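# Move the box beside the blue foam block into the tote

## Task

Find the cardboard box sitting beside the blue foam block and place it in the tote near the door so that no part sticks out past the tote's rim; every other box stays on its desk; the robot must not tip over or finish leaning; the box must stay there without the robot holding it.

## Robot and tools

ROBOT. A Hello Robot Stretch 4, about 1.6 m tall, with a single arm. It has an omni-wheel base (rim at most 0.23 m from the base origin), a lift on a mast, an arm that telescopes forward, a wrist with yaw, pitch and roll, and a two-finger gripper made of bending steel strips. Cameras: head_camera (top of the mast, looking forward and down; turn the base to aim it), head_left_camera and head_right_camera (fisheyes beside it, looking more steeply down, showing the base and arm), and wrist_camera (behind the fingers, looking along them, fingertips near the bottom of its image).

FRAMES. Base frame: origin on the floor under the base centre, x forward, y left, z up. hand_pose is reported in this frame as the point between the open fingertips. With all wrist joints at zero its axes match the base axes, and its printed position may be a little off. The odometry frame is the base frame as it was when the scene started. Heading is positive to the left and runs from -3.142 to 3.142.

execute_actions(actions, cameras). actions is a list holding one action, or empty to just read state and images. An action contains "base", "joints" or both, optionally with "pace" and "contact_limits". Alternatively it can be {"end_of_arm": "enable_torque"} by itself, which re-powers wrist or gripper motors that switched off. Motions start together and may finish at different times. base takes exactly one relative offset from where the base last measured itself: translate_m (metres, forward +, -2 to 2), strafe_m (metres, left +, -2 to 2) or rotate_rad (radians, counter-clockwise +, -3.2 to 3.2). joints is a set of absolute targets, keyed by name: lift_m 0 to 1.2 m; arm_m 0 to 0.55 m extension; wrist_yaw_rad -1.134 to 4.276 (0 forward, + left, 3.14 folded back, above 3.4 the arm can get in the way); wrist_pitch_rad -1.117 to 4.259 (0 level, 1.57 pointing down); wrist_roll_rad -1.117 to 4.259 (+ clockwise seen from behind); gripper_m -0.038 to 0.141 (fingertip gap in metres; below 0 the tips press together). Joint targets outside their range are clipped and the result reports it. Unknown keys or other bad values get the whole call refused with no motion. pace is "slow", "default", "fast" or "max". Base speeds are 0.1/0.3/0.4/0.6 m/s and turn rates 1/2/3/4 rad/s, reduced when the lift is above 0.2 m. contact_limits has only arm_m, from 0 (lightest touch) to 0.75 (hardest), default 0.5. No action lasts longer than 15 s. A joint or the base left out of an action may keep pushing toward its earlier target. cameras is a list drawn from head_camera, head_left_camera, head_right_camera, wrist_camera and all; leaving it out or passing null means all, and [] means none. To unfold the wrist at the start, send lift_m 0.4 with wrist_yaw_rad 0.

wait(seconds 0–10): commands nothing new and returns state and images. zoom_image(camera, region [x0,y0,x1,y1] in pixels, at most 504x504) gives a closer view of that camera's latest image. read_manual only returns licence text. finished_scene(scene) ends that scene for good and reports success; call it only after the box rests on its own in the tote.

RESULTS. base_status and joint_status report how each motion ended. done: the target was reached (for the base, the wheels turned as commanded, even if they slipped). off_target: it stopped short and may still be pushing. contact_stop_at_<key>: something blocked it; the lift, arm or wheels go slack, and a slack lift can sink under load. limit_stop_at_<name>: a built-in limit stopped it; limit_stop_at_tilt means a lean over 6 degrees, after which the lift, arm and wheels take no commands; limit_stop_at_own_body can happen with the gripper tilted up and rolled. torque_fault: a wrist or gripper motor went limp and needs enable_torque. After a stop, the rest of that reply's calls are skipped. on_its_own lists what happened without being commanded, and "held at" there is a target, not a position. lidar_m holds 12 distances in 30-degree sectors: the 1st straight ahead, then counter-clockwise (4th left, 7th behind, 10th right). "-" means nothing seen, or something closer than 0.25 m. wrist_depth_mm is a 7x7 grid of depths in mm, 100–2000. motor_effort is in percent, positive toward larger joint values, with the peak in brackets; a gripper squeeze at a commanded value of 0 or more shows as a clear change in effort. turned_by_wheels and turned_by_imu differing by more than about 0.1 rad means slipping or a collision. base_tilt is in degrees.

GRIPPING. Command gripper_m smaller than the object's width. The further below the width, the harder the squeeze and the more the object is drawn toward the wrist. Neither the reading nor done confirms a grasp. If the fingertips are stuck on a surface, raise the lift.

AVOID. Turning or driving with more than 1 kg held and arm_m above 0.2, especially at fast or max. Hard pushes or pulls, above all with the gripper high. Knocking the other boxes off their desks. Dropping or slamming the box. Leaving the robot tilted.

Each tool is called after "Emit:" as a command line: name --argument value for each argument, lists and objects as JSON in quotes; but a table of rows of numbers goes row by row, as --pt "numbers of a row", without its own name.

## Session

Emit:
execute_actions --actions '[]'

Scene clock: 0.00 s.
base_odometry: x=+0.000 y=+0.000 heading=+0.000 (m, m, rad; odometry frame)
turned_by_wheels: +0.000 (rad since the last result)
turned_by_imu: +0.000 (rad since the last result)
base_tilt: forward=-0.2 right=-0.2 (deg)
lidar_m: 1.54 1.22 1.09 0.94 0.96 1.16 1.34 1.34 0.84 0.72 0.72 0.85
base_status: not commanded
joint_positions: lift_m=+0.124 arm_m=-0.001 wrist_yaw_rad=+3.249 wrist_pitch_rad=+0.008 wrist_roll_rad=+0.014 gripper_m=+0.057
joint_status: not commanded
motor_effort: lift_m=+19 arm_m=+0 wrist_yaw_rad=+1 wrist_pitch_rad=-7 wrist_roll_rad=-1 gripper_m=-2 wheel_0=+0 wheel_1=+0 wheel_2=+0 (%)
hand_pose: x=-0.1266 y=+0.0560 z=+0.3000 quat_wxyz=(-0.054, -0.004, +0.007, +0.999) (m; base frame)
wrist_depth_mm: - 131 131 - - 1537 1138 / - - 129 - - 1499 1118 / - 107 130 1576 1983 1537 1118 / - 124 141 - - 1464 1160 / 199 1661 - - - 1464 1160 / 214 1229 204 1255 208 1281 1118 / 214 707 778 473 778 842 831
pictures: head_camera, head_left_camera, head_right_camera, wrist_camera
Images, in order (width x height): head_camera 420x560, head_left_camera 420x672, head_right_camera 420x672, wrist_camera 616x392.

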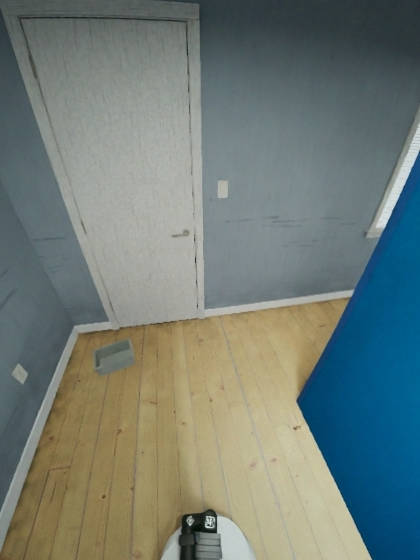

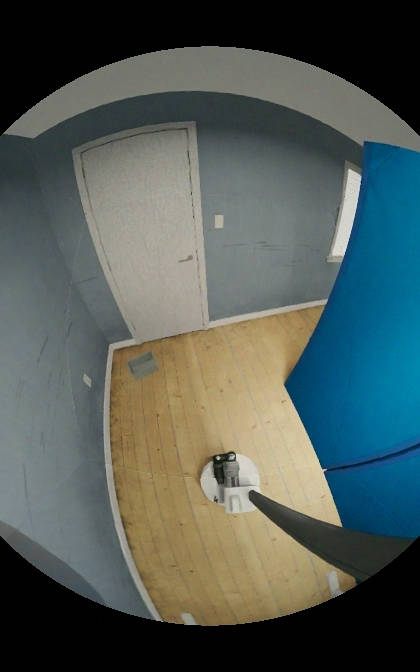

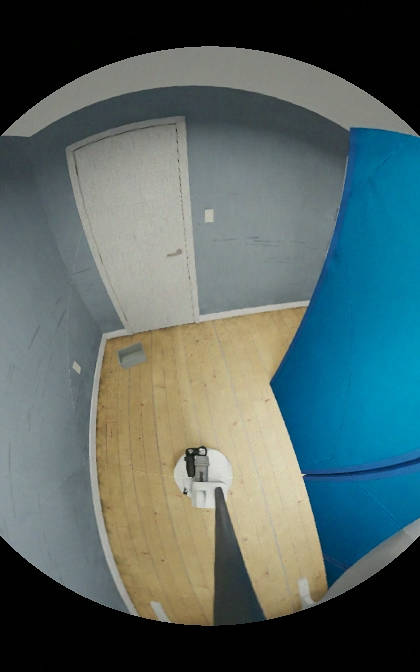

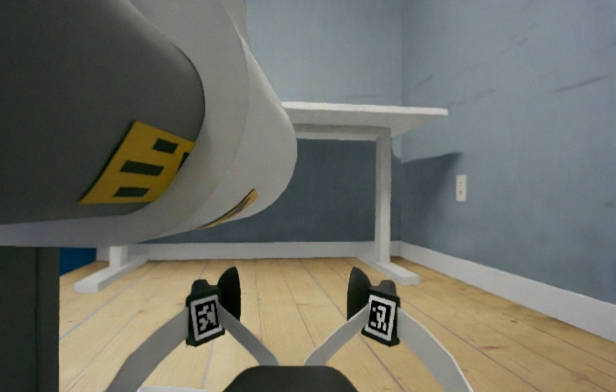

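Emit:
execute_actions --actions '[{"base":{"rotate_rad":-2.9},"pace":"fast"}]' --cameras '["head_camera","head_left_camera"]'

Scene clock: 6.13 s.
base_odometry: x=+0.000 y=+0.000 heading=-2.900 (m, m, rad; odometry frame)
turned_by_wheels: -2.900 (rad since the last result)
turned_by_imu: -2.902 (rad since the last result)
base_tilt: forward=-0.2 right=-0.2 (deg)
lidar_m: 1.35 1.06 0.77 0.73 0.77 1.68 1.58 1.21 0.97 0.93 0.98 1.37
base_status: done
joint_positions: lift_m=+0.124 arm_m=-0.001 wrist_yaw_rad=+3.249 wrist_pitch_rad=+0.008 wrist_roll_rad=+0.014 gripper_m=+0.057
joint_status: not commanded
motor_effort: lift_m=+19(19) arm_m=+0(0) wrist_yaw_rad=+2(2) wrist_pitch_rad=-7(7) wrist_roll_rad=+0(1) gripper_m=-1(2) wheel_0=-1(9) wheel_1=-2(9) wheel_2=-2(6) (%)
hand_pose: x=-0.1265 y=+0.0560 z=+0.3000 quat_wxyz=(-0.054, -0.004, +0.007, +0.999) (m; base frame)
wrist_depth_mm: - 131 130 1708 1618 1618 1618 / - - 130 1708 1661 1661 1618 / - 107 130 1618 1618 1661 1618 / - 124 141 1708 1661 1661 1576 / 198 1308 1661 1708 1661 1618 1537 / 214 1255 204 1229 208 1255 1255 / 214 723 759 469 768 809 831
pictures: head_camera, head_left_camera
Images, in order (width x height): head_camera 420x560, head_left_camera 420x672.

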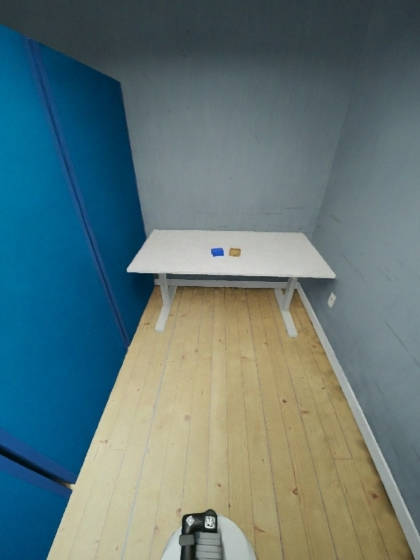

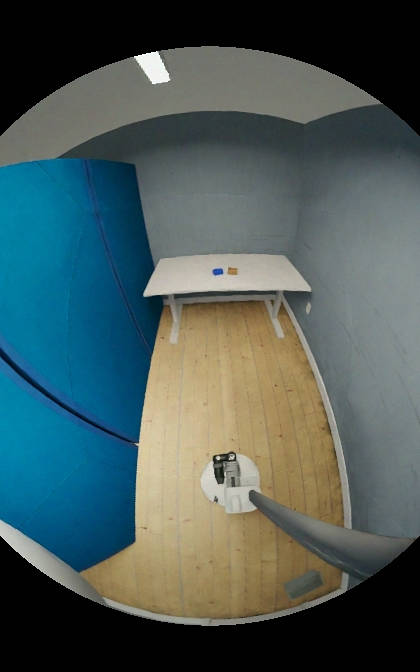

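Emit:
zoom_image --camera "head_camera" --region '[180, 225, 270, 285]'

Region (180, 225, 270, 285) of head_camera's 420x560 image, scaled by 5.600, with more detail than that image has.

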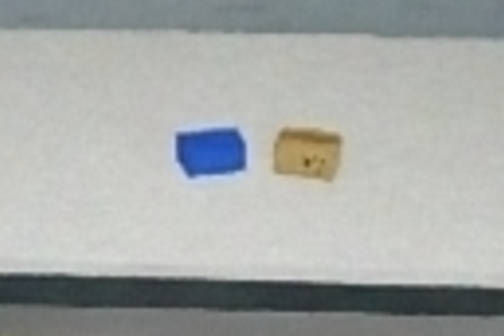

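Emit:
execute_actions --actions '[{"base":{"translate_m":0.8},"joints":{"lift_m":1.0,"wrist_yaw_rad":0,"gripper_m":0.141},"pace":"fast"}]'

Scene clock: 26.50 s.
base_odometry: x=-0.777 y=-0.191 heading=-2.900 (m, m, rad; odometry frame)
turned_by_wheels: +0.000 (rad since the last result)
turned_by_imu: +0.001 (rad since the last result)
base_tilt: forward=-0.1 right=-0.2 (deg)
lidar_m: 0.56 0.59 0.76 0.73 0.78 1.08 1.98 1.34 1.00 0.95 0.79 0.57
base_status: done
joint_positions: lift_m=+1.000 arm_m=-0.001 wrist_yaw_rad=+0.000 wrist_pitch_rad=+0.008 wrist_roll_rad=+0.014 gripper_m=+0.141
joint_status: all done
motor_effort: lift_m=+22(23) arm_m=+0(0) wrist_yaw_rad=+0(6) wrist_pitch_rad=-5(8) wrist_roll_rad=-1(1) gripper_m=+1(1) wheel_0=+0(5) wheel_1=-1(6) wheel_2=+1(8) (%)
hand_pose: x=+0.4582 y=-0.0873 z=+1.1756 quat_wxyz=(+1.000, +0.007, +0.004, +0.000) (m; base frame)
wrist_depth_mm: 1078 1098 1118 1098 1098 1098 1118 / 1078 1098 1118 1098 1098 1118 1138 / 1060 1078 1098 1078 1118 1118 1138 / 1098 1118 1078 1098 1098 1118 1118 / 1098 1078 1118 1078 1098 1138 1118 / 1078 200 1098 1118 1118 1118 1118 / 1078 1078 1078 151 1138 1118 1138
pictures: head_camera, head_left_camera, head_right_camera, wrist_camera
camera_calibration (this result's frames):
wrist_camera: T_world_to_cam=[[-0.0318475, -0.999484, -0.00419093, -0.0768601], [-0.00900651, 0.00447987, -0.999949, 1.23559], [0.999452, -0.0318081, -0.00914453, -0.224922], [0, 0, 0, 1]] pos_world=[0.233479, -0.0895101, 1.23315]
Images, in order (width x height): head_camera 420x560, head_left_camera 420x672, head_right_camera 420x672, wrist_camera 616x392.

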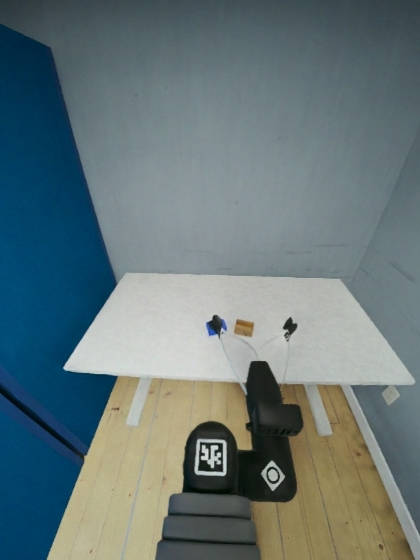

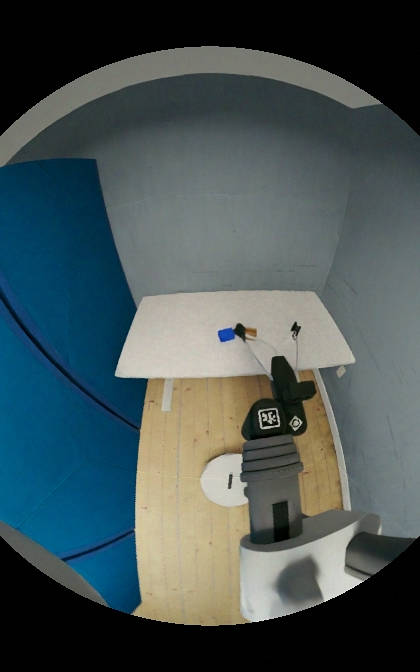

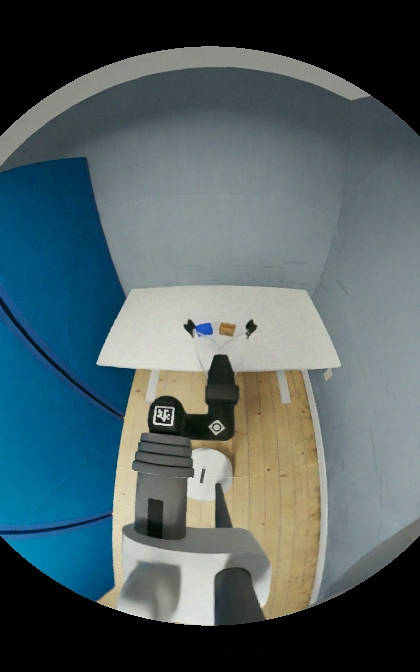

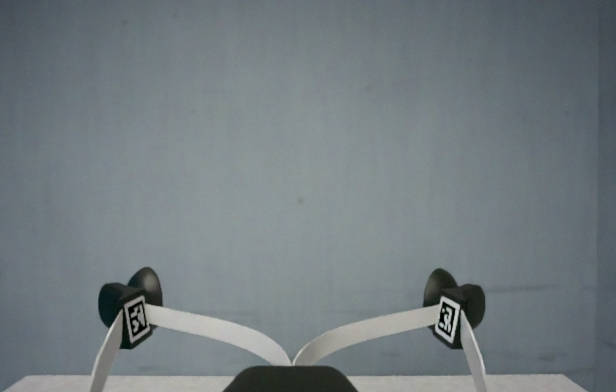

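Emit:
execute_actions --actions '[{"base":{"translate_m":0.3},"joints":{"wrist_pitch_rad":1.57,"arm_m":0.33},"pace":"fast"}]'

Scene clock: 35.43 s.
base_odometry: x=-1.068 y=-0.263 heading=-2.900 (m, m, rad; odometry frame)
turned_by_wheels: +0.000 (rad since the last result)
turned_by_imu: +0.000 (rad since the last result)
base_tilt: forward=-0.1 right=-0.2 (deg)
lidar_m: 0.25 0.27 0.39 0.72 0.76 1.08 2.28 1.35 0.98 0.94 0.36 0.27
base_status: done
joint_positions: lift_m=+1.000 arm_m=+0.328 wrist_yaw_rad=+0.000 wrist_pitch_rad=+1.570 wrist_roll_rad=+0.014 gripper_m=+0.141
joint_status: all done
motor_effort: lift_m=+22(22) arm_m=+8(9) wrist_yaw_rad=+2(0) wrist_pitch_rad=-1(6) wrist_roll_rad=+0(1) gripper_m=+1(2) wheel_0=-1(6) wheel_1=-1(3) wheel_2=+2(11) (%)
hand_pose: x=+0.4997 y=-0.0874 z=+0.8895 quat_wxyz=(+0.707, +0.005, +0.707, -0.005) (m; base frame)
wrist_depth_mm: 384 384 387 392 392 399 399 / 384 389 384 392 394 394 397 / 382 382 387 392 392 397 399 / 382 387 387 389 392 394 399 / 387 384 343 384 343 394 394 / 384 199 384 392 394 392 399 / 382 389 389 152 394 394 399
pictures: head_camera, head_left_camera, head_right_camera, wrist_camera
camera_calibration (this result's frames):
wrist_camera: T_world_to_cam=[[-0.00436368, -0.999469, 0.0322861, -0.123052], [-0.99999, 0.00436082, -0.000158814, 0.555717], [0.0000179354, -0.0322865, -0.999479, 1.1112], [0, 0, 0, 1]] pos_world=[0.555155, -0.0895338, 1.11468]
Images, in order (width x height): head_camera 420x560, head_left_camera 420x672, head_right_camera 420x672, wrist_camera 616x392.

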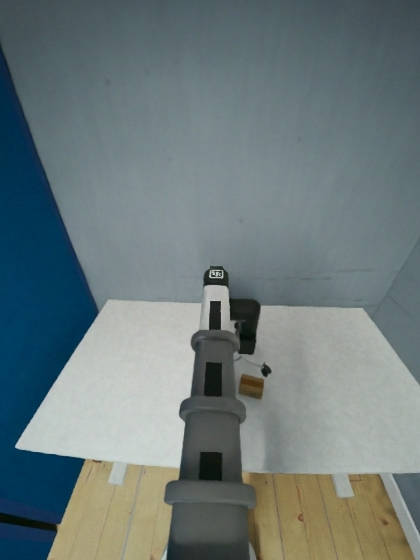

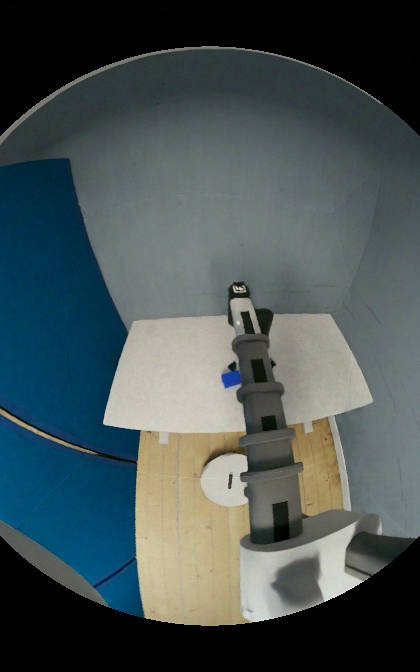

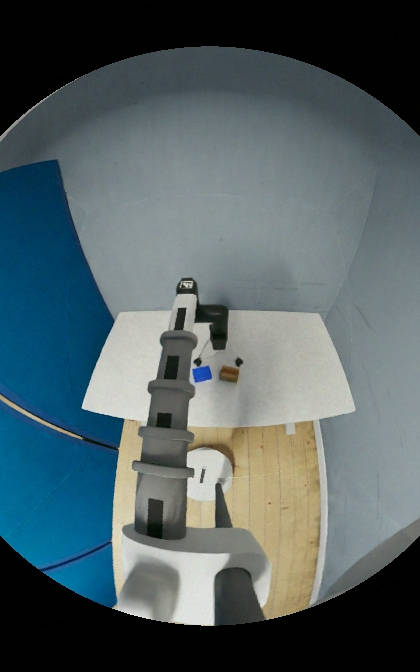

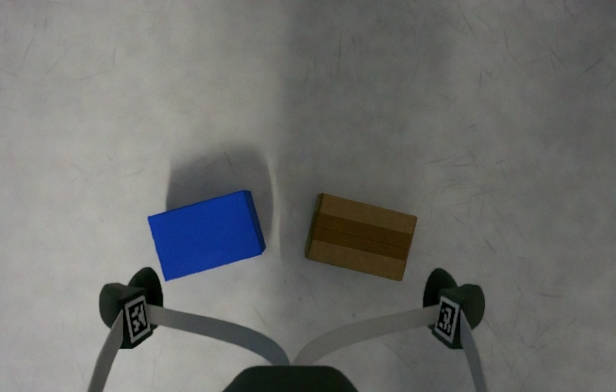

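Emit:
execute_actions --actions '[{"base":{"strafe_m":-0.063},"joints":{"wrist_roll_rad":1.82,"arm_m":0.347,"lift_m":0.93,"gripper_m":0.11}}]' --cameras '["head_right_camera","wrist_camera"]'

Scene clock: 46.90 s.
base_odometry: x=-1.083 y=-0.202 heading=-2.900 (m, m, rad; odometry frame)
turned_by_wheels: +0.000 (rad since the last result)
turned_by_imu: +0.000 (rad since the last result)
base_tilt: forward=-0.2 right=-0.2 (deg)
lidar_m: 0.25 0.28 0.39 0.78 0.84 1.15 2.28 1.28 0.94 0.88 0.37 0.25
base_status: done
joint_positions: lift_m=+0.930 arm_m=+0.345 wrist_yaw_rad=+0.000 wrist_pitch_rad=+1.570 wrist_roll_rad=+1.820 gripper_m=+0.110
joint_status: all done
motor_effort: lift_m=+16(21) arm_m=+9(8) wrist_yaw_rad=+1(2) wrist_pitch_rad=-3(1) wrist_roll_rad=+1(7) gripper_m=+0(1) wheel_0=+0(8) wheel_1=+0(7) wheel_2=+1(1) (%)
hand_pose: x=+0.5165 y=-0.0874 z=+0.8200 quat_wxyz=(+0.434, +0.558, +0.434, -0.558) (m; base frame)
wrist_depth_mm: 315 319 320 320 324 325 1060 / 315 319 320 320 322 324 1042 / 314 315 320 322 325 325 325 / 315 319 319 322 322 325 325 / 317 317 319 270 322 324 324 / 315 317 319 271 208 325 327 / 315 320 315 156 322 325 327
pictures: head_right_camera, wrist_camera
camera_calibration (this result's frames):
wrist_camera: T_world_to_cam=[[-0.97099, 0.237022, 0.0316095, 0.487222], [0.237171, 0.971467, 0.00100316, 0.0171114], [-0.0304698, 0.00847091, -0.9995, 1.06108], [0, 0, 0, 1]] pos_world=[0.50136, -0.141094, 1.04513]
Images, in order (width x height): head_right_camera 420x672, wrist_camera 616x392.

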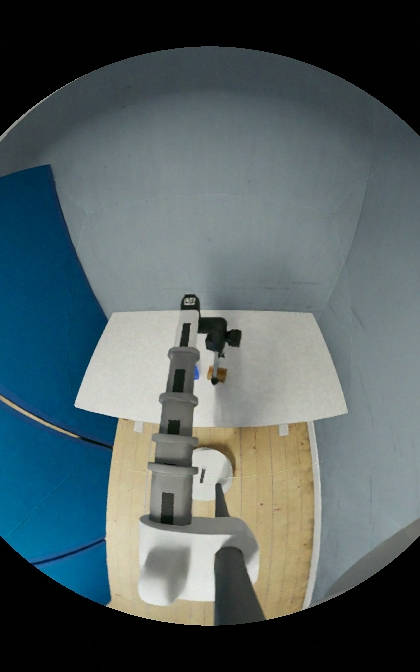

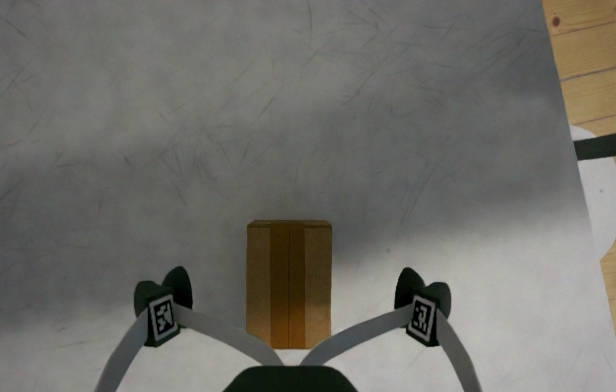

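Emit:
execute_actions --actions '[{"joints":{"lift_m":0.864,"gripper_m":0.09}}]' --cameras '["wrist_camera"]'

Emit:
execute_actions --actions '[{"joints":{"gripper_m":0.01}}]' --cameras '["wrist_camera","head_right_camera"]'

Scene clock: 54.93 s.
base_odometry: x=-1.083 y=-0.202 heading=-2.900 (m, m, rad; odometry frame)
turned_by_wheels: +0.000 (rad since the last result)
turned_by_imu: +0.000 (rad since the last result)
base_tilt: forward=-0.1 right=-0.2 (deg)
lidar_m: 0.25 0.28 0.38 0.78 0.82 1.15 2.26 1.29 0.95 0.89 0.35 0.26
base_status: not commanded
joint_positions: lift_m=+0.864 arm_m=+0.345 wrist_yaw_rad=+0.000 wrist_pitch_rad=+1.570 wrist_roll_rad=+1.820 gripper_m=+0.090
joint_status: all done
motor_effort: lift_m=+16(15) arm_m=+9(9) wrist_yaw_rad=+2(1) wrist_pitch_rad=+0(1) wrist_roll_rad=+0(2) gripper_m=-2(1) wheel_0=+0(0) wheel_1=+0(0) wheel_2=+1(1) (%)
hand_pose: x=+0.5165 y=-0.0874 z=+0.7540 quat_wxyz=(+0.434, +0.558, +0.434, -0.558) (m; base frame)
wrist_depth_mm: 251 254 255 255 257 257 258 / 252 253 255 256 257 257 259 / 251 252 253 255 256 256 260 / 251 252 254 255 256 258 259 / 252 252 253 206 256 258 259 / 252 254 205 206 200 257 260 / 252 252 251 182 257 258 259
pictures: wrist_camera
camera_calibration (this result's frames):
wrist_camera: T_world_to_cam=[[-0.970989, 0.237028, 0.0316095, 0.489309], [0.237177, 0.971466, 0.00100316, 0.017174], [-0.0304697, 0.00847109, -0.9995, 0.995141], [0, 0, 0, 1]] pos_world=[0.501362, -0.141094, 0.979159]
Images, in order (width x height): wrist_camera 616x392.

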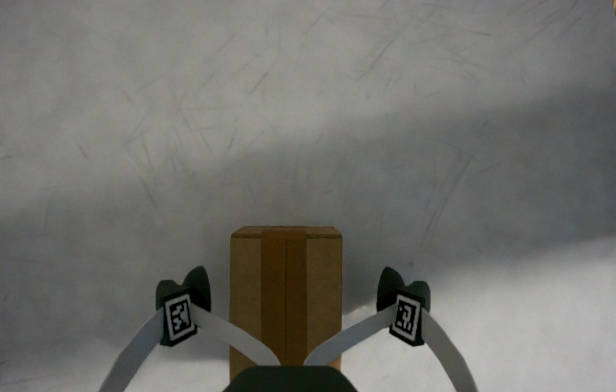

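Scene clock: 56.53 s.
base_odometry: x=-1.083 y=-0.202 heading=-2.900 (m, m, rad; odometry frame)
turned_by_wheels: +0.000 (rad since the last result)
turned_by_imu: +0.000 (rad since the last result)
base_tilt: forward=-0.2 right=-0.2 (deg)
lidar_m: 0.25 0.28 0.38 0.78 0.83 1.17 2.28 1.30 0.94 0.88 0.37 0.27
base_status: not commanded
joint_positions: lift_m=+0.864 arm_m=+0.345 wrist_yaw_rad=+0.000 wrist_pitch_rad=+1.570 wrist_roll_rad=+1.820 gripper_m=+0.010
joint_status: all done
motor_effort: lift_m=+16(16) arm_m=+9(9) wrist_yaw_rad=+1(1) wrist_pitch_rad=+0(2) wrist_roll_rad=+0(1) gripper_m=-19(13) wheel_0=+0(0) wheel_1=+0(0) wheel_2=+1(1) (%)
hand_pose: x=+0.5166 y=-0.0874 z=+0.7540 quat_wxyz=(+0.434, +0.558, +0.434, -0.558) (m; base frame)
wrist_depth_mm: 251 253 254 255 256 258 259 / 252 253 253 255 256 258 258 / 251 252 253 254 256 259 258 / 251 252 255 256 256 259 260 / 251 252 251 191 257 258 260 / 251 252 190 191 198 257 259 / 250 171 223 190 256 258 259
pictures: head_right_camera, wrist_camera
camera_calibration (this result's frames):
wrist_camera: T_world_to_cam=[[-0.970993, 0.237029, 0.031466, 0.489462], [0.237178, 0.971466, 0.00103821, 0.0171364], [-0.0303221, 0.00847117, -0.999504, 0.995057], [0, 0, 0, 1]] pos_world=[0.501372, -0.141094, 0.979144]
Images, in order (width x height): head_right_camera 420x672, wrist_camera 616x392.

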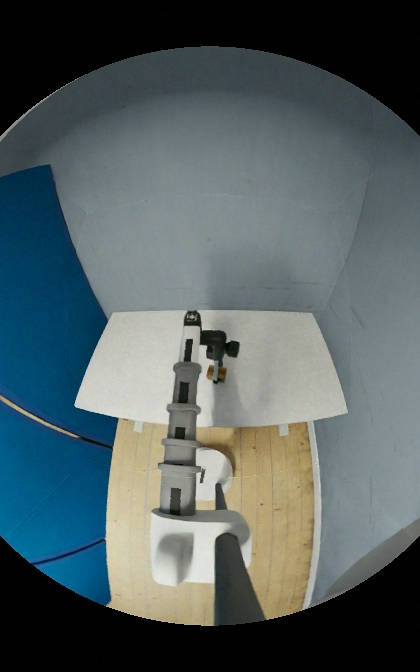

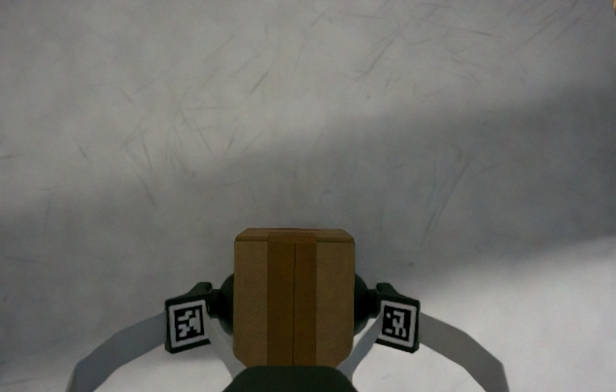

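Emit:
execute_actions --actions '[{"base":{"translate_m":-1.75},"joints":{"lift_m":0.9,"arm_m":0.15},"pace":"fast"}]' --cameras '["wrist_camera"]'

Emit:
execute_actions --actions '[{"base":{"rotate_rad":-2.27},"joints":{"lift_m":0.55,"arm_m":0.2}}]'

Scene clock: 71.50 s.
base_odometry: x=+0.616 y=+0.216 heading=-2.900 (m, m, rad; odometry frame)
turned_by_wheels: +0.000 (rad since the last result)
turned_by_imu: -0.004 (rad since the last result)
base_tilt: forward=-0.2 right=-0.2 (deg)
lidar_m: 2.00 1.13 0.83 0.79 1.38 0.95 0.92 0.66 0.69 0.88 0.91 1.29
base_status: done
joint_positions: lift_m=+0.900 arm_m=+0.152 wrist_yaw_rad=+0.000 wrist_pitch_rad=+1.570 wrist_roll_rad=+1.820 gripper_m=+0.010
joint_status: all done
motor_effort: lift_m=+23(24) arm_m=-9(9) wrist_yaw_rad=+2(1) wrist_pitch_rad=-2(1) wrist_roll_rad=+1(1) gripper_m=-19(22) wheel_0=+1(6) wheel_1=+0(8) wheel_2=-1(7) (%)
hand_pose: x=+0.3226 y=-0.0874 z=+0.7894 quat_wxyz=(+0.434, +0.558, +0.434, -0.558) (m; base frame)
wrist_depth_mm: 976 991 991 1008 991 1025 1008 / 976 991 1008 1008 1008 1008 1025 / 976 976 991 1008 1025 1008 1025 / 991 991 991 991 798 798 1008 / 1008 1008 1008 190 798 798 991 / 991 976 190 191 198 798 1008 / 976 172 597 190 1008 1008 1008
pictures: wrist_camera
camera_calibration (this result's frames):
wrist_camera: T_world_to_cam=[[-0.970905, 0.237363, 0.0316643, 0.299841], [0.237512, 0.971384, 0.00098986, 0.0630303], [-0.0305233, 0.00848172, -0.999498, 1.02465], [0, 0, 0, 1]] pos_world=[0.307422, -0.141088, 1.01457]
Images, in order (width x height): wrist_camera 616x392.

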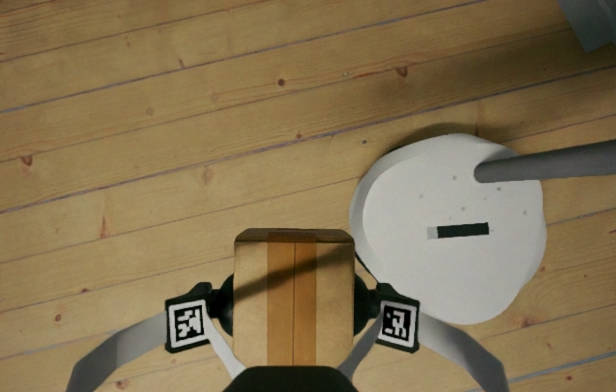

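Scene clock: 73.97 s.
base_odometry: x=+0.616 y=+0.216 heading=+1.113 (m, m, rad; odometry frame)
turned_by_wheels: -2.270 (rad since the last result)
turned_by_imu: -2.271 (rad since the last result)
base_tilt: forward=-0.1 right=-0.3 (deg)
lidar_m: 0.62 0.88 0.89 1.08 2.01 1.47 0.90 0.79 1.73 1.06 0.89 0.65
base_status: done
joint_positions: lift_m=+0.550 arm_m=+0.199 wrist_yaw_rad=+0.000 wrist_pitch_rad=+1.570 wrist_roll_rad=+1.820 gripper_m=+0.010
joint_status: all done
motor_effort: lift_m=+16(21) arm_m=+8(9) wrist_yaw_rad=+2(3) wrist_pitch_rad=-1(0) wrist_roll_rad=+1(1) gripper_m=-22(19) wheel_0=+1(6) wheel_1=-1(8) wheel_2=-1(7) (%)
hand_pose: x=+0.3698 y=-0.0874 z=+0.4400 quat_wxyz=(+0.434, +0.558, +0.434, -0.558) (m; base frame)
wrist_depth_mm: 640 654 654 661 668 661 668 / 647 647 654 654 668 661 661 / 647 654 654 661 661 466 449 / 591 647 654 654 661 452 452 / 640 640 647 191 661 452 455 / 647 627 189 190 196 459 452 / 559 171 424 191 661 455 459
pictures: head_camera, head_left_camera, head_right_camera, wrist_camera
camera_calibration (this result's frames):
wrist_camera: T_world_to_cam=[[-0.970932, 0.237301, 0.0313021, 0.356847], [0.23745, 0.971399, 0.00107846, 0.0521634], [-0.0301509, 0.00847978, -0.999509, 0.67665], [0, 0, 0, 1]] pos_world=[0.354489, -0.141089, 0.665092]
Images, in order (width x height): head_camera 420x560, head_left_camera 420x672, head_right_camera 420x672, wrist_camera 616x392.

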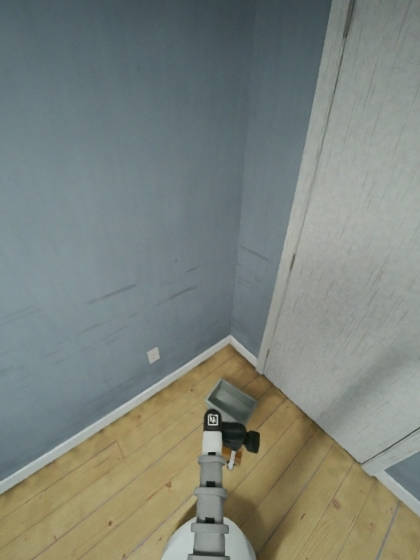

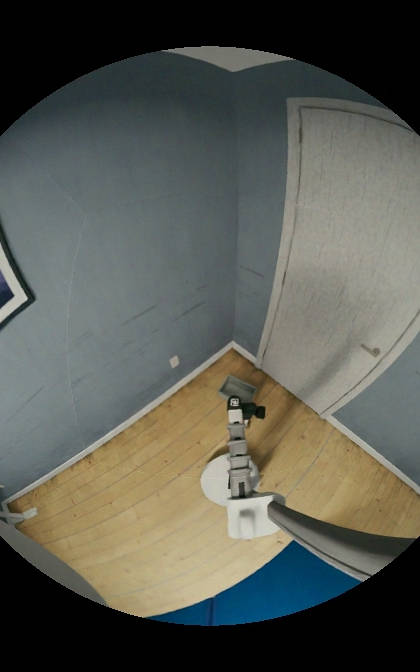

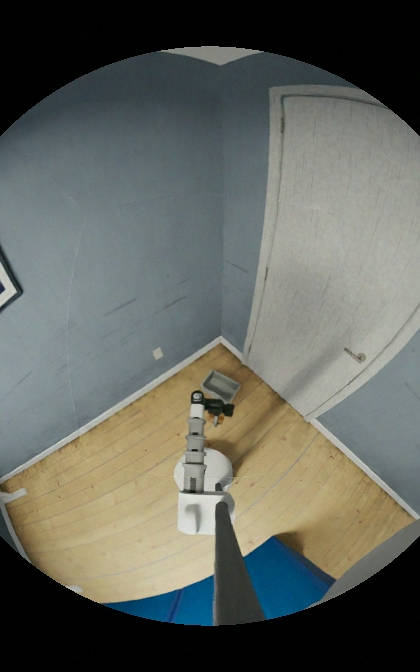

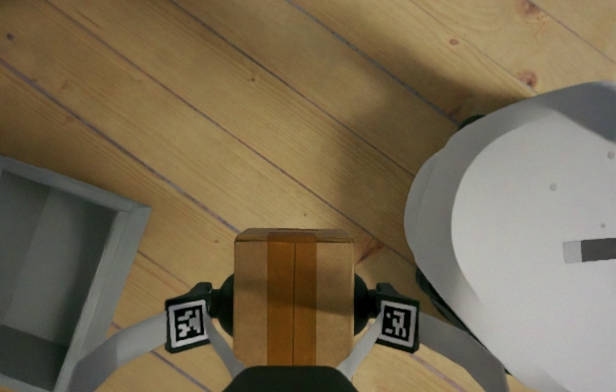

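Emit:
execute_actions --actions '[{"base":{"translate_m":0.15},"joints":{"arm_m":0.35,"wrist_roll_rad":0.6}}]' --cameras '["wrist_camera","head_right_camera","head_camera"]'

Scene clock: 83.83 s.
base_odometry: x=+0.682 y=+0.351 heading=+1.113 (m, m, rad; odometry frame)
turned_by_wheels: +0.000 (rad since the last result)
turned_by_imu: +0.000 (rad since the last result)
base_tilt: forward=-0.1 right=-0.1 (deg)
lidar_m: 0.50 0.78 0.80 0.96 1.84 1.69 1.03 0.92 1.55 0.93 0.81 0.48
base_status: done
joint_positions: lift_m=+0.550 arm_m=+0.348 wrist_yaw_rad=+0.000 wrist_pitch_rad=+1.570 wrist_roll_rad=+0.600 gripper_m=+0.010
joint_status: all done
motor_effort: lift_m=+16(16) arm_m=+9(10) wrist_yaw_rad=+2(3) wrist_pitch_rad=+1(1) wrist_roll_rad=-2(5) gripper_m=-20(20) wheel_0=+0(3) wheel_1=-1(5) wheel_2=+2(9) (%)
hand_pose: x=+0.5197 y=-0.0874 z=+0.4400 quat_wxyz=(+0.676, +0.209, +0.675, -0.209) (m; base frame)
wrist_depth_mm: 580 654 661 661 654 661 634 / 609 647 661 668 661 661 668 / 654 647 585 654 654 668 661 / 647 647 654 654 661 668 668 / 640 647 564 191 654 668 661 / 647 647 191 190 196 668 668 / 654 172 421 190 668 668 676
pictures: head_camera, head_right_camera, wrist_camera
camera_calibration (this result's frames):
wrist_camera: T_world_to_cam=[[-0.55712, -0.829826, 0.0317363, 0.193863], [-0.830244, 0.557401, 0.0000107974, 0.535683], [-0.0176988, -0.0263428, -0.999496, 0.671648], [0, 0, 0, 1]] pos_world=[0.56464, -0.120024, 0.665152]
Images, in order (width x height): head_camera 420x560, head_right_camera 420x672, wrist_camera 616x392.

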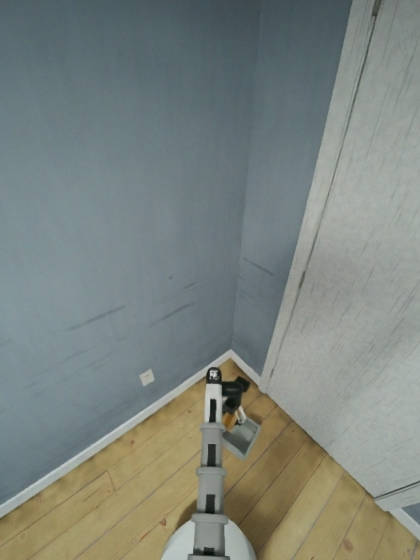

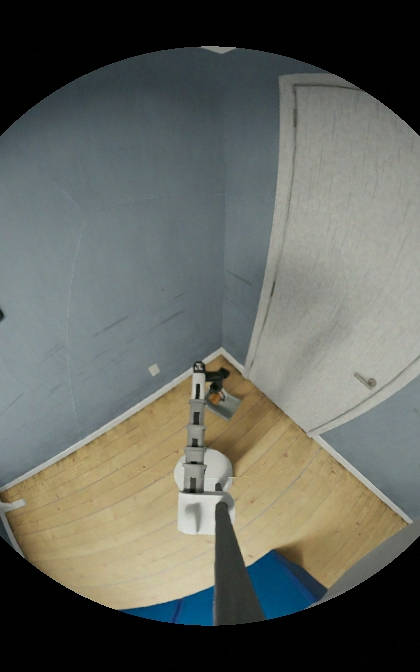

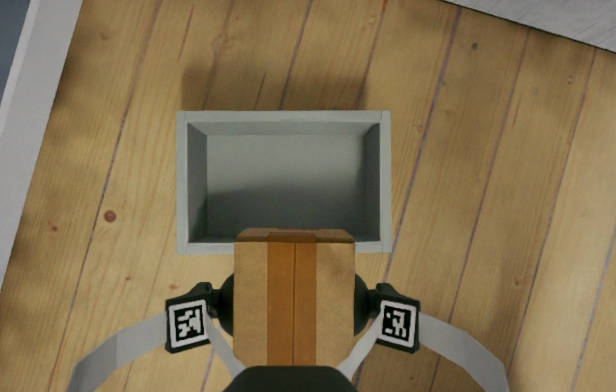

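Emit:
execute_actions --actions '[{"base":{"strafe_m":-0.035},"joints":{"arm_m":0.422,"lift_m":0.32}}]' --cameras '["wrist_camera"]'

Scene clock: 96.60 s.
base_odometry: x=+0.714 y=+0.335 heading=+1.113 (m, m, rad; odometry frame)
turned_by_wheels: +0.000 (rad since the last result)
turned_by_imu: +0.000 (rad since the last result)
base_tilt: forward=-0.1 right=-0.3 (deg)
lidar_m: 0.49 0.79 0.80 1.00 1.91 1.65 1.00 0.89 1.48 0.89 0.78 0.50
base_status: done
joint_positions: lift_m=+0.320 arm_m=+0.420 wrist_yaw_rad=+0.000 wrist_pitch_rad=+1.570 wrist_roll_rad=+0.600 gripper_m=+0.010
joint_status: all done
motor_effort: lift_m=+16(16) arm_m=+9(11) wrist_yaw_rad=+1(2) wrist_pitch_rad=-1(2) wrist_roll_rad=-3(1) gripper_m=-17(19) wheel_0=+0(9) wheel_1=+2(8) wheel_2=+1(1) (%)
hand_pose: x=+0.5916 y=-0.0874 z=+0.2100 quat_wxyz=(+0.676, +0.209, +0.675, -0.209) (m; base frame)
wrist_depth_mm: 418 427 427 427 436 430 439 / 424 427 430 430 433 436 436 / 427 424 430 433 436 436 439 / 424 359 427 424 430 436 433 / 418 362 421 191 427 436 436 / 421 332 190 191 196 436 436 / 421 172 249 191 310 314 436
pictures: wrist_camera
camera_calibration (this result's frames):
wrist_camera: T_world_to_cam=[[-0.557067, -0.829856, 0.0318517, 0.241163], [-0.830274, 0.557355, 0.000182777, 0.59536], [-0.0179044, -0.0263439, -0.999493, 0.443175], [0, 0, 0, 1]] pos_world=[0.636591, -0.120022, 0.43516]
Images, in order (width x height): wrist_camera 616x392.

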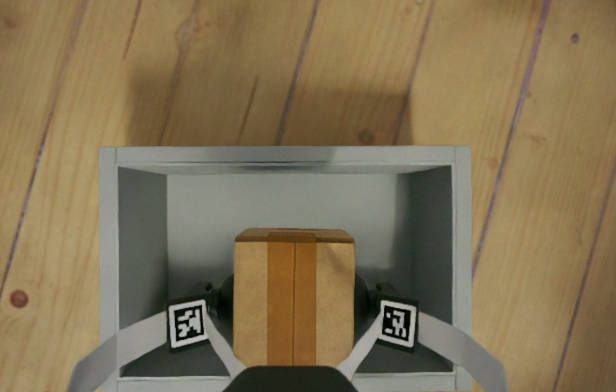

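Emit:
execute_actions --actions '[{"joints":{"lift_m":0.151}}]' --cameras '["wrist_camera"]'

Emit:
execute_actions --actions '[{"joints":{"gripper_m":0.085}}]' --cameras '["wrist_camera"]'

Emit:
execute_actions --actions '[{"joints":{"lift_m":0.35},"pace":"fast"}]' --cameras '["wrist_camera","head_camera"]'

Scene clock: 104.27 s.
base_odometry: x=+0.714 y=+0.335 heading=+1.113 (m, m, rad; odometry frame)
turned_by_wheels: +0.000 (rad since the last result)
turned_by_imu: +0.000 (rad since the last result)
base_tilt: forward=-0.1 right=-0.3 (deg)
lidar_m: 0.88 0.79 0.80 0.98 1.92 1.62 0.98 0.90 1.49 0.88 0.79 0.50
base_status: not commanded
joint_positions: lift_m=+0.151 arm_m=+0.420 wrist_yaw_rad=+0.000 wrist_pitch_rad=+1.570 wrist_roll_rad=+0.600 gripper_m=+0.010
joint_status: all done
motor_effort: lift_m=+16(17) arm_m=+9(9) wrist_yaw_rad=+1(2) wrist_pitch_rad=-2(0) wrist_roll_rad=-2(1) gripper_m=-17(20) wheel_0=+0(0) wheel_1=+2(2) wheel_2=+1(1) (%)
hand_pose: x=+0.5916 y=-0.0874 z=+0.0410 quat_wxyz=(+0.676, +0.209, +0.675, -0.209) (m; base frame)
wrist_depth_mm: 259 258 262 262 263 266 267 / 259 257 260 263 264 266 266 / 164 166 168 170 171 173 173 / 217 255 257 259 258 259 189 / 218 256 256 191 259 259 193 / 216 256 191 191 196 260 194 / 205 172 223 190 260 216 195
pictures: wrist_camera
camera_calibration (this result's frames):
wrist_camera: T_world_to_cam=[[-0.557067, -0.829856, 0.0318542, 0.246547], [-0.830274, 0.557355, 0.000186439, 0.595393], [-0.0179088, -0.0263439, -0.999493, 0.274257], [0, 0, 0, 1]] pos_world=[0.636594, -0.120022, 0.266154]
Images, in order (width x height): wrist_camera 616x392.

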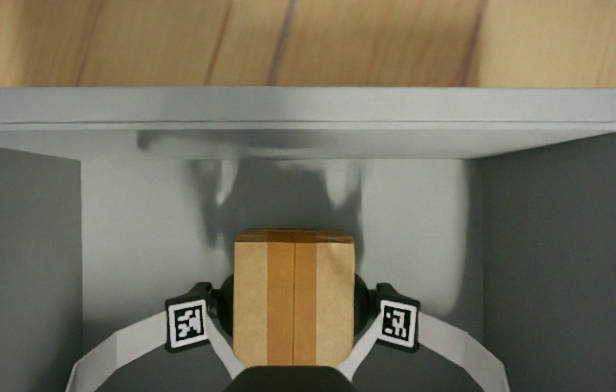

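Scene clock: 105.80 s.
base_odometry: x=+0.714 y=+0.335 heading=+1.113 (m, m, rad; odometry frame)
turned_by_wheels: +0.000 (rad since the last result)
turned_by_imu: +0.000 (rad since the last result)
base_tilt: forward=-0.2 right=-0.2 (deg)
lidar_m: 0.91 0.80 0.80 0.97 1.91 1.64 0.99 0.89 1.49 0.89 0.77 0.50
base_status: not commanded
joint_positions: lift_m=+0.151 arm_m=+0.420 wrist_yaw_rad=+0.000 wrist_pitch_rad=+1.570 wrist_roll_rad=+0.600 gripper_m=+0.085
joint_status: all done
motor_effort: lift_m=+16(16) arm_m=+9(9) wrist_yaw_rad=+2(1) wrist_pitch_rad=-2(1) wrist_roll_rad=-1(2) gripper_m=-2(17) wheel_0=+0(0) wheel_1=+2(2) wheel_2=+1(1) (%)
hand_pose: x=+0.5916 y=-0.0874 z=+0.0410 quat_wxyz=(+0.676, +0.209, +0.675, -0.209) (m; base frame)
wrist_depth_mm: 257 258 262 263 264 266 266 / 258 259 260 262 265 264 268 / 163 165 167 170 171 172 173 / 218 256 258 259 260 259 189 / 217 256 258 209 260 260 189 / 216 256 209 209 210 259 195 / 216 256 258 184 260 229 195
pictures: wrist_camera
camera_calibration (this result's frames):
wrist_camera: T_world_to_cam=[[-0.557067, -0.829856, 0.0318525, 0.246548], [-0.830274, 0.557355, 0.000183866, 0.595395], [-0.0179057, -0.0263439, -0.999493, 0.274255], [0, 0, 0, 1]] pos_world=[0.636596, -0.120022, 0.266154]
Images, in order (width x height): wrist_camera 616x392.

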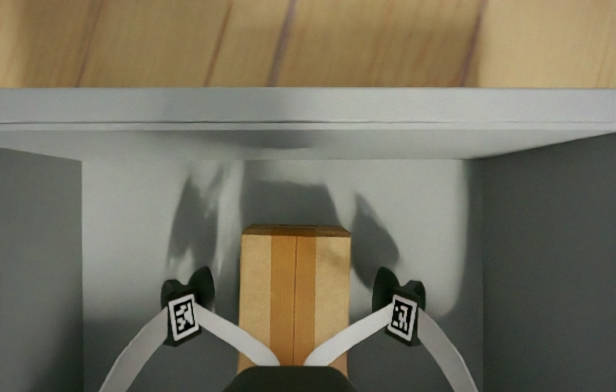

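Scene clock: 107.33 s.
base_odometry: x=+0.714 y=+0.335 heading=+1.113 (m, m, rad; odometry frame)
turned_by_wheels: +0.000 (rad since the last result)
turned_by_imu: +0.000 (rad since the last result)
base_tilt: forward=-0.1 right=-0.3 (deg)
lidar_m: 0.48 0.80 0.81 0.97 1.89 1.65 1.00 0.90 1.49 0.88 0.78 0.48
base_status: not commanded
joint_positions: lift_m=+0.350 arm_m=+0.420 wrist_yaw_rad=+0.000 wrist_pitch_rad=+1.570 wrist_roll_rad=+0.600 gripper_m=+0.085
joint_status: all done
motor_effort: lift_m=+22(25) arm_m=+9(9) wrist_yaw_rad=+2(2) wrist_pitch_rad=-1(1) wrist_roll_rad=-2(1) gripper_m=-2(1) wheel_0=+0(0) wheel_1=+2(2) wheel_2=+1(1) (%)
hand_pose: x=+0.5916 y=-0.0874 z=+0.2395 quat_wxyz=(+0.676, +0.209, +0.675, -0.209) (m; base frame)
wrist_depth_mm: 452 452 455 462 462 462 466 / 445 459 455 462 462 462 462 / 452 455 455 462 459 459 462 / 449 392 455 459 442 459 466 / 452 392 455 410 455 466 469 / 452 338 415 452 211 466 469 / 452 340 340 249 351 462 466
pictures: head_camera, wrist_camera
camera_calibration (this result's frames):
wrist_camera: T_world_to_cam=[[-0.557067, -0.829856, 0.0318528, 0.240228], [-0.830274, 0.557355, 0.00018436, 0.595362], [-0.0179063, -0.0263439, -0.999493, 0.472669], [0, 0, 0, 1]] pos_world=[0.636601, -0.120022, 0.464667]
Images, in order (width x height): head_camera 420x560, wrist_camera 616x392.

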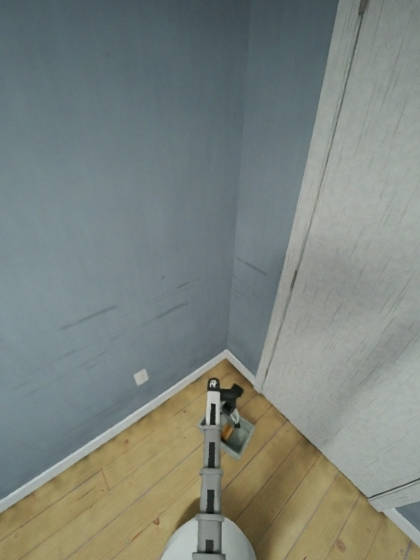

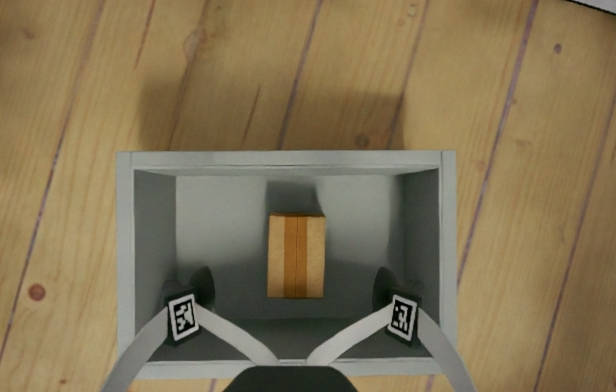

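Emit:
finished_scene --scene 1

The scene is finished: the task was done.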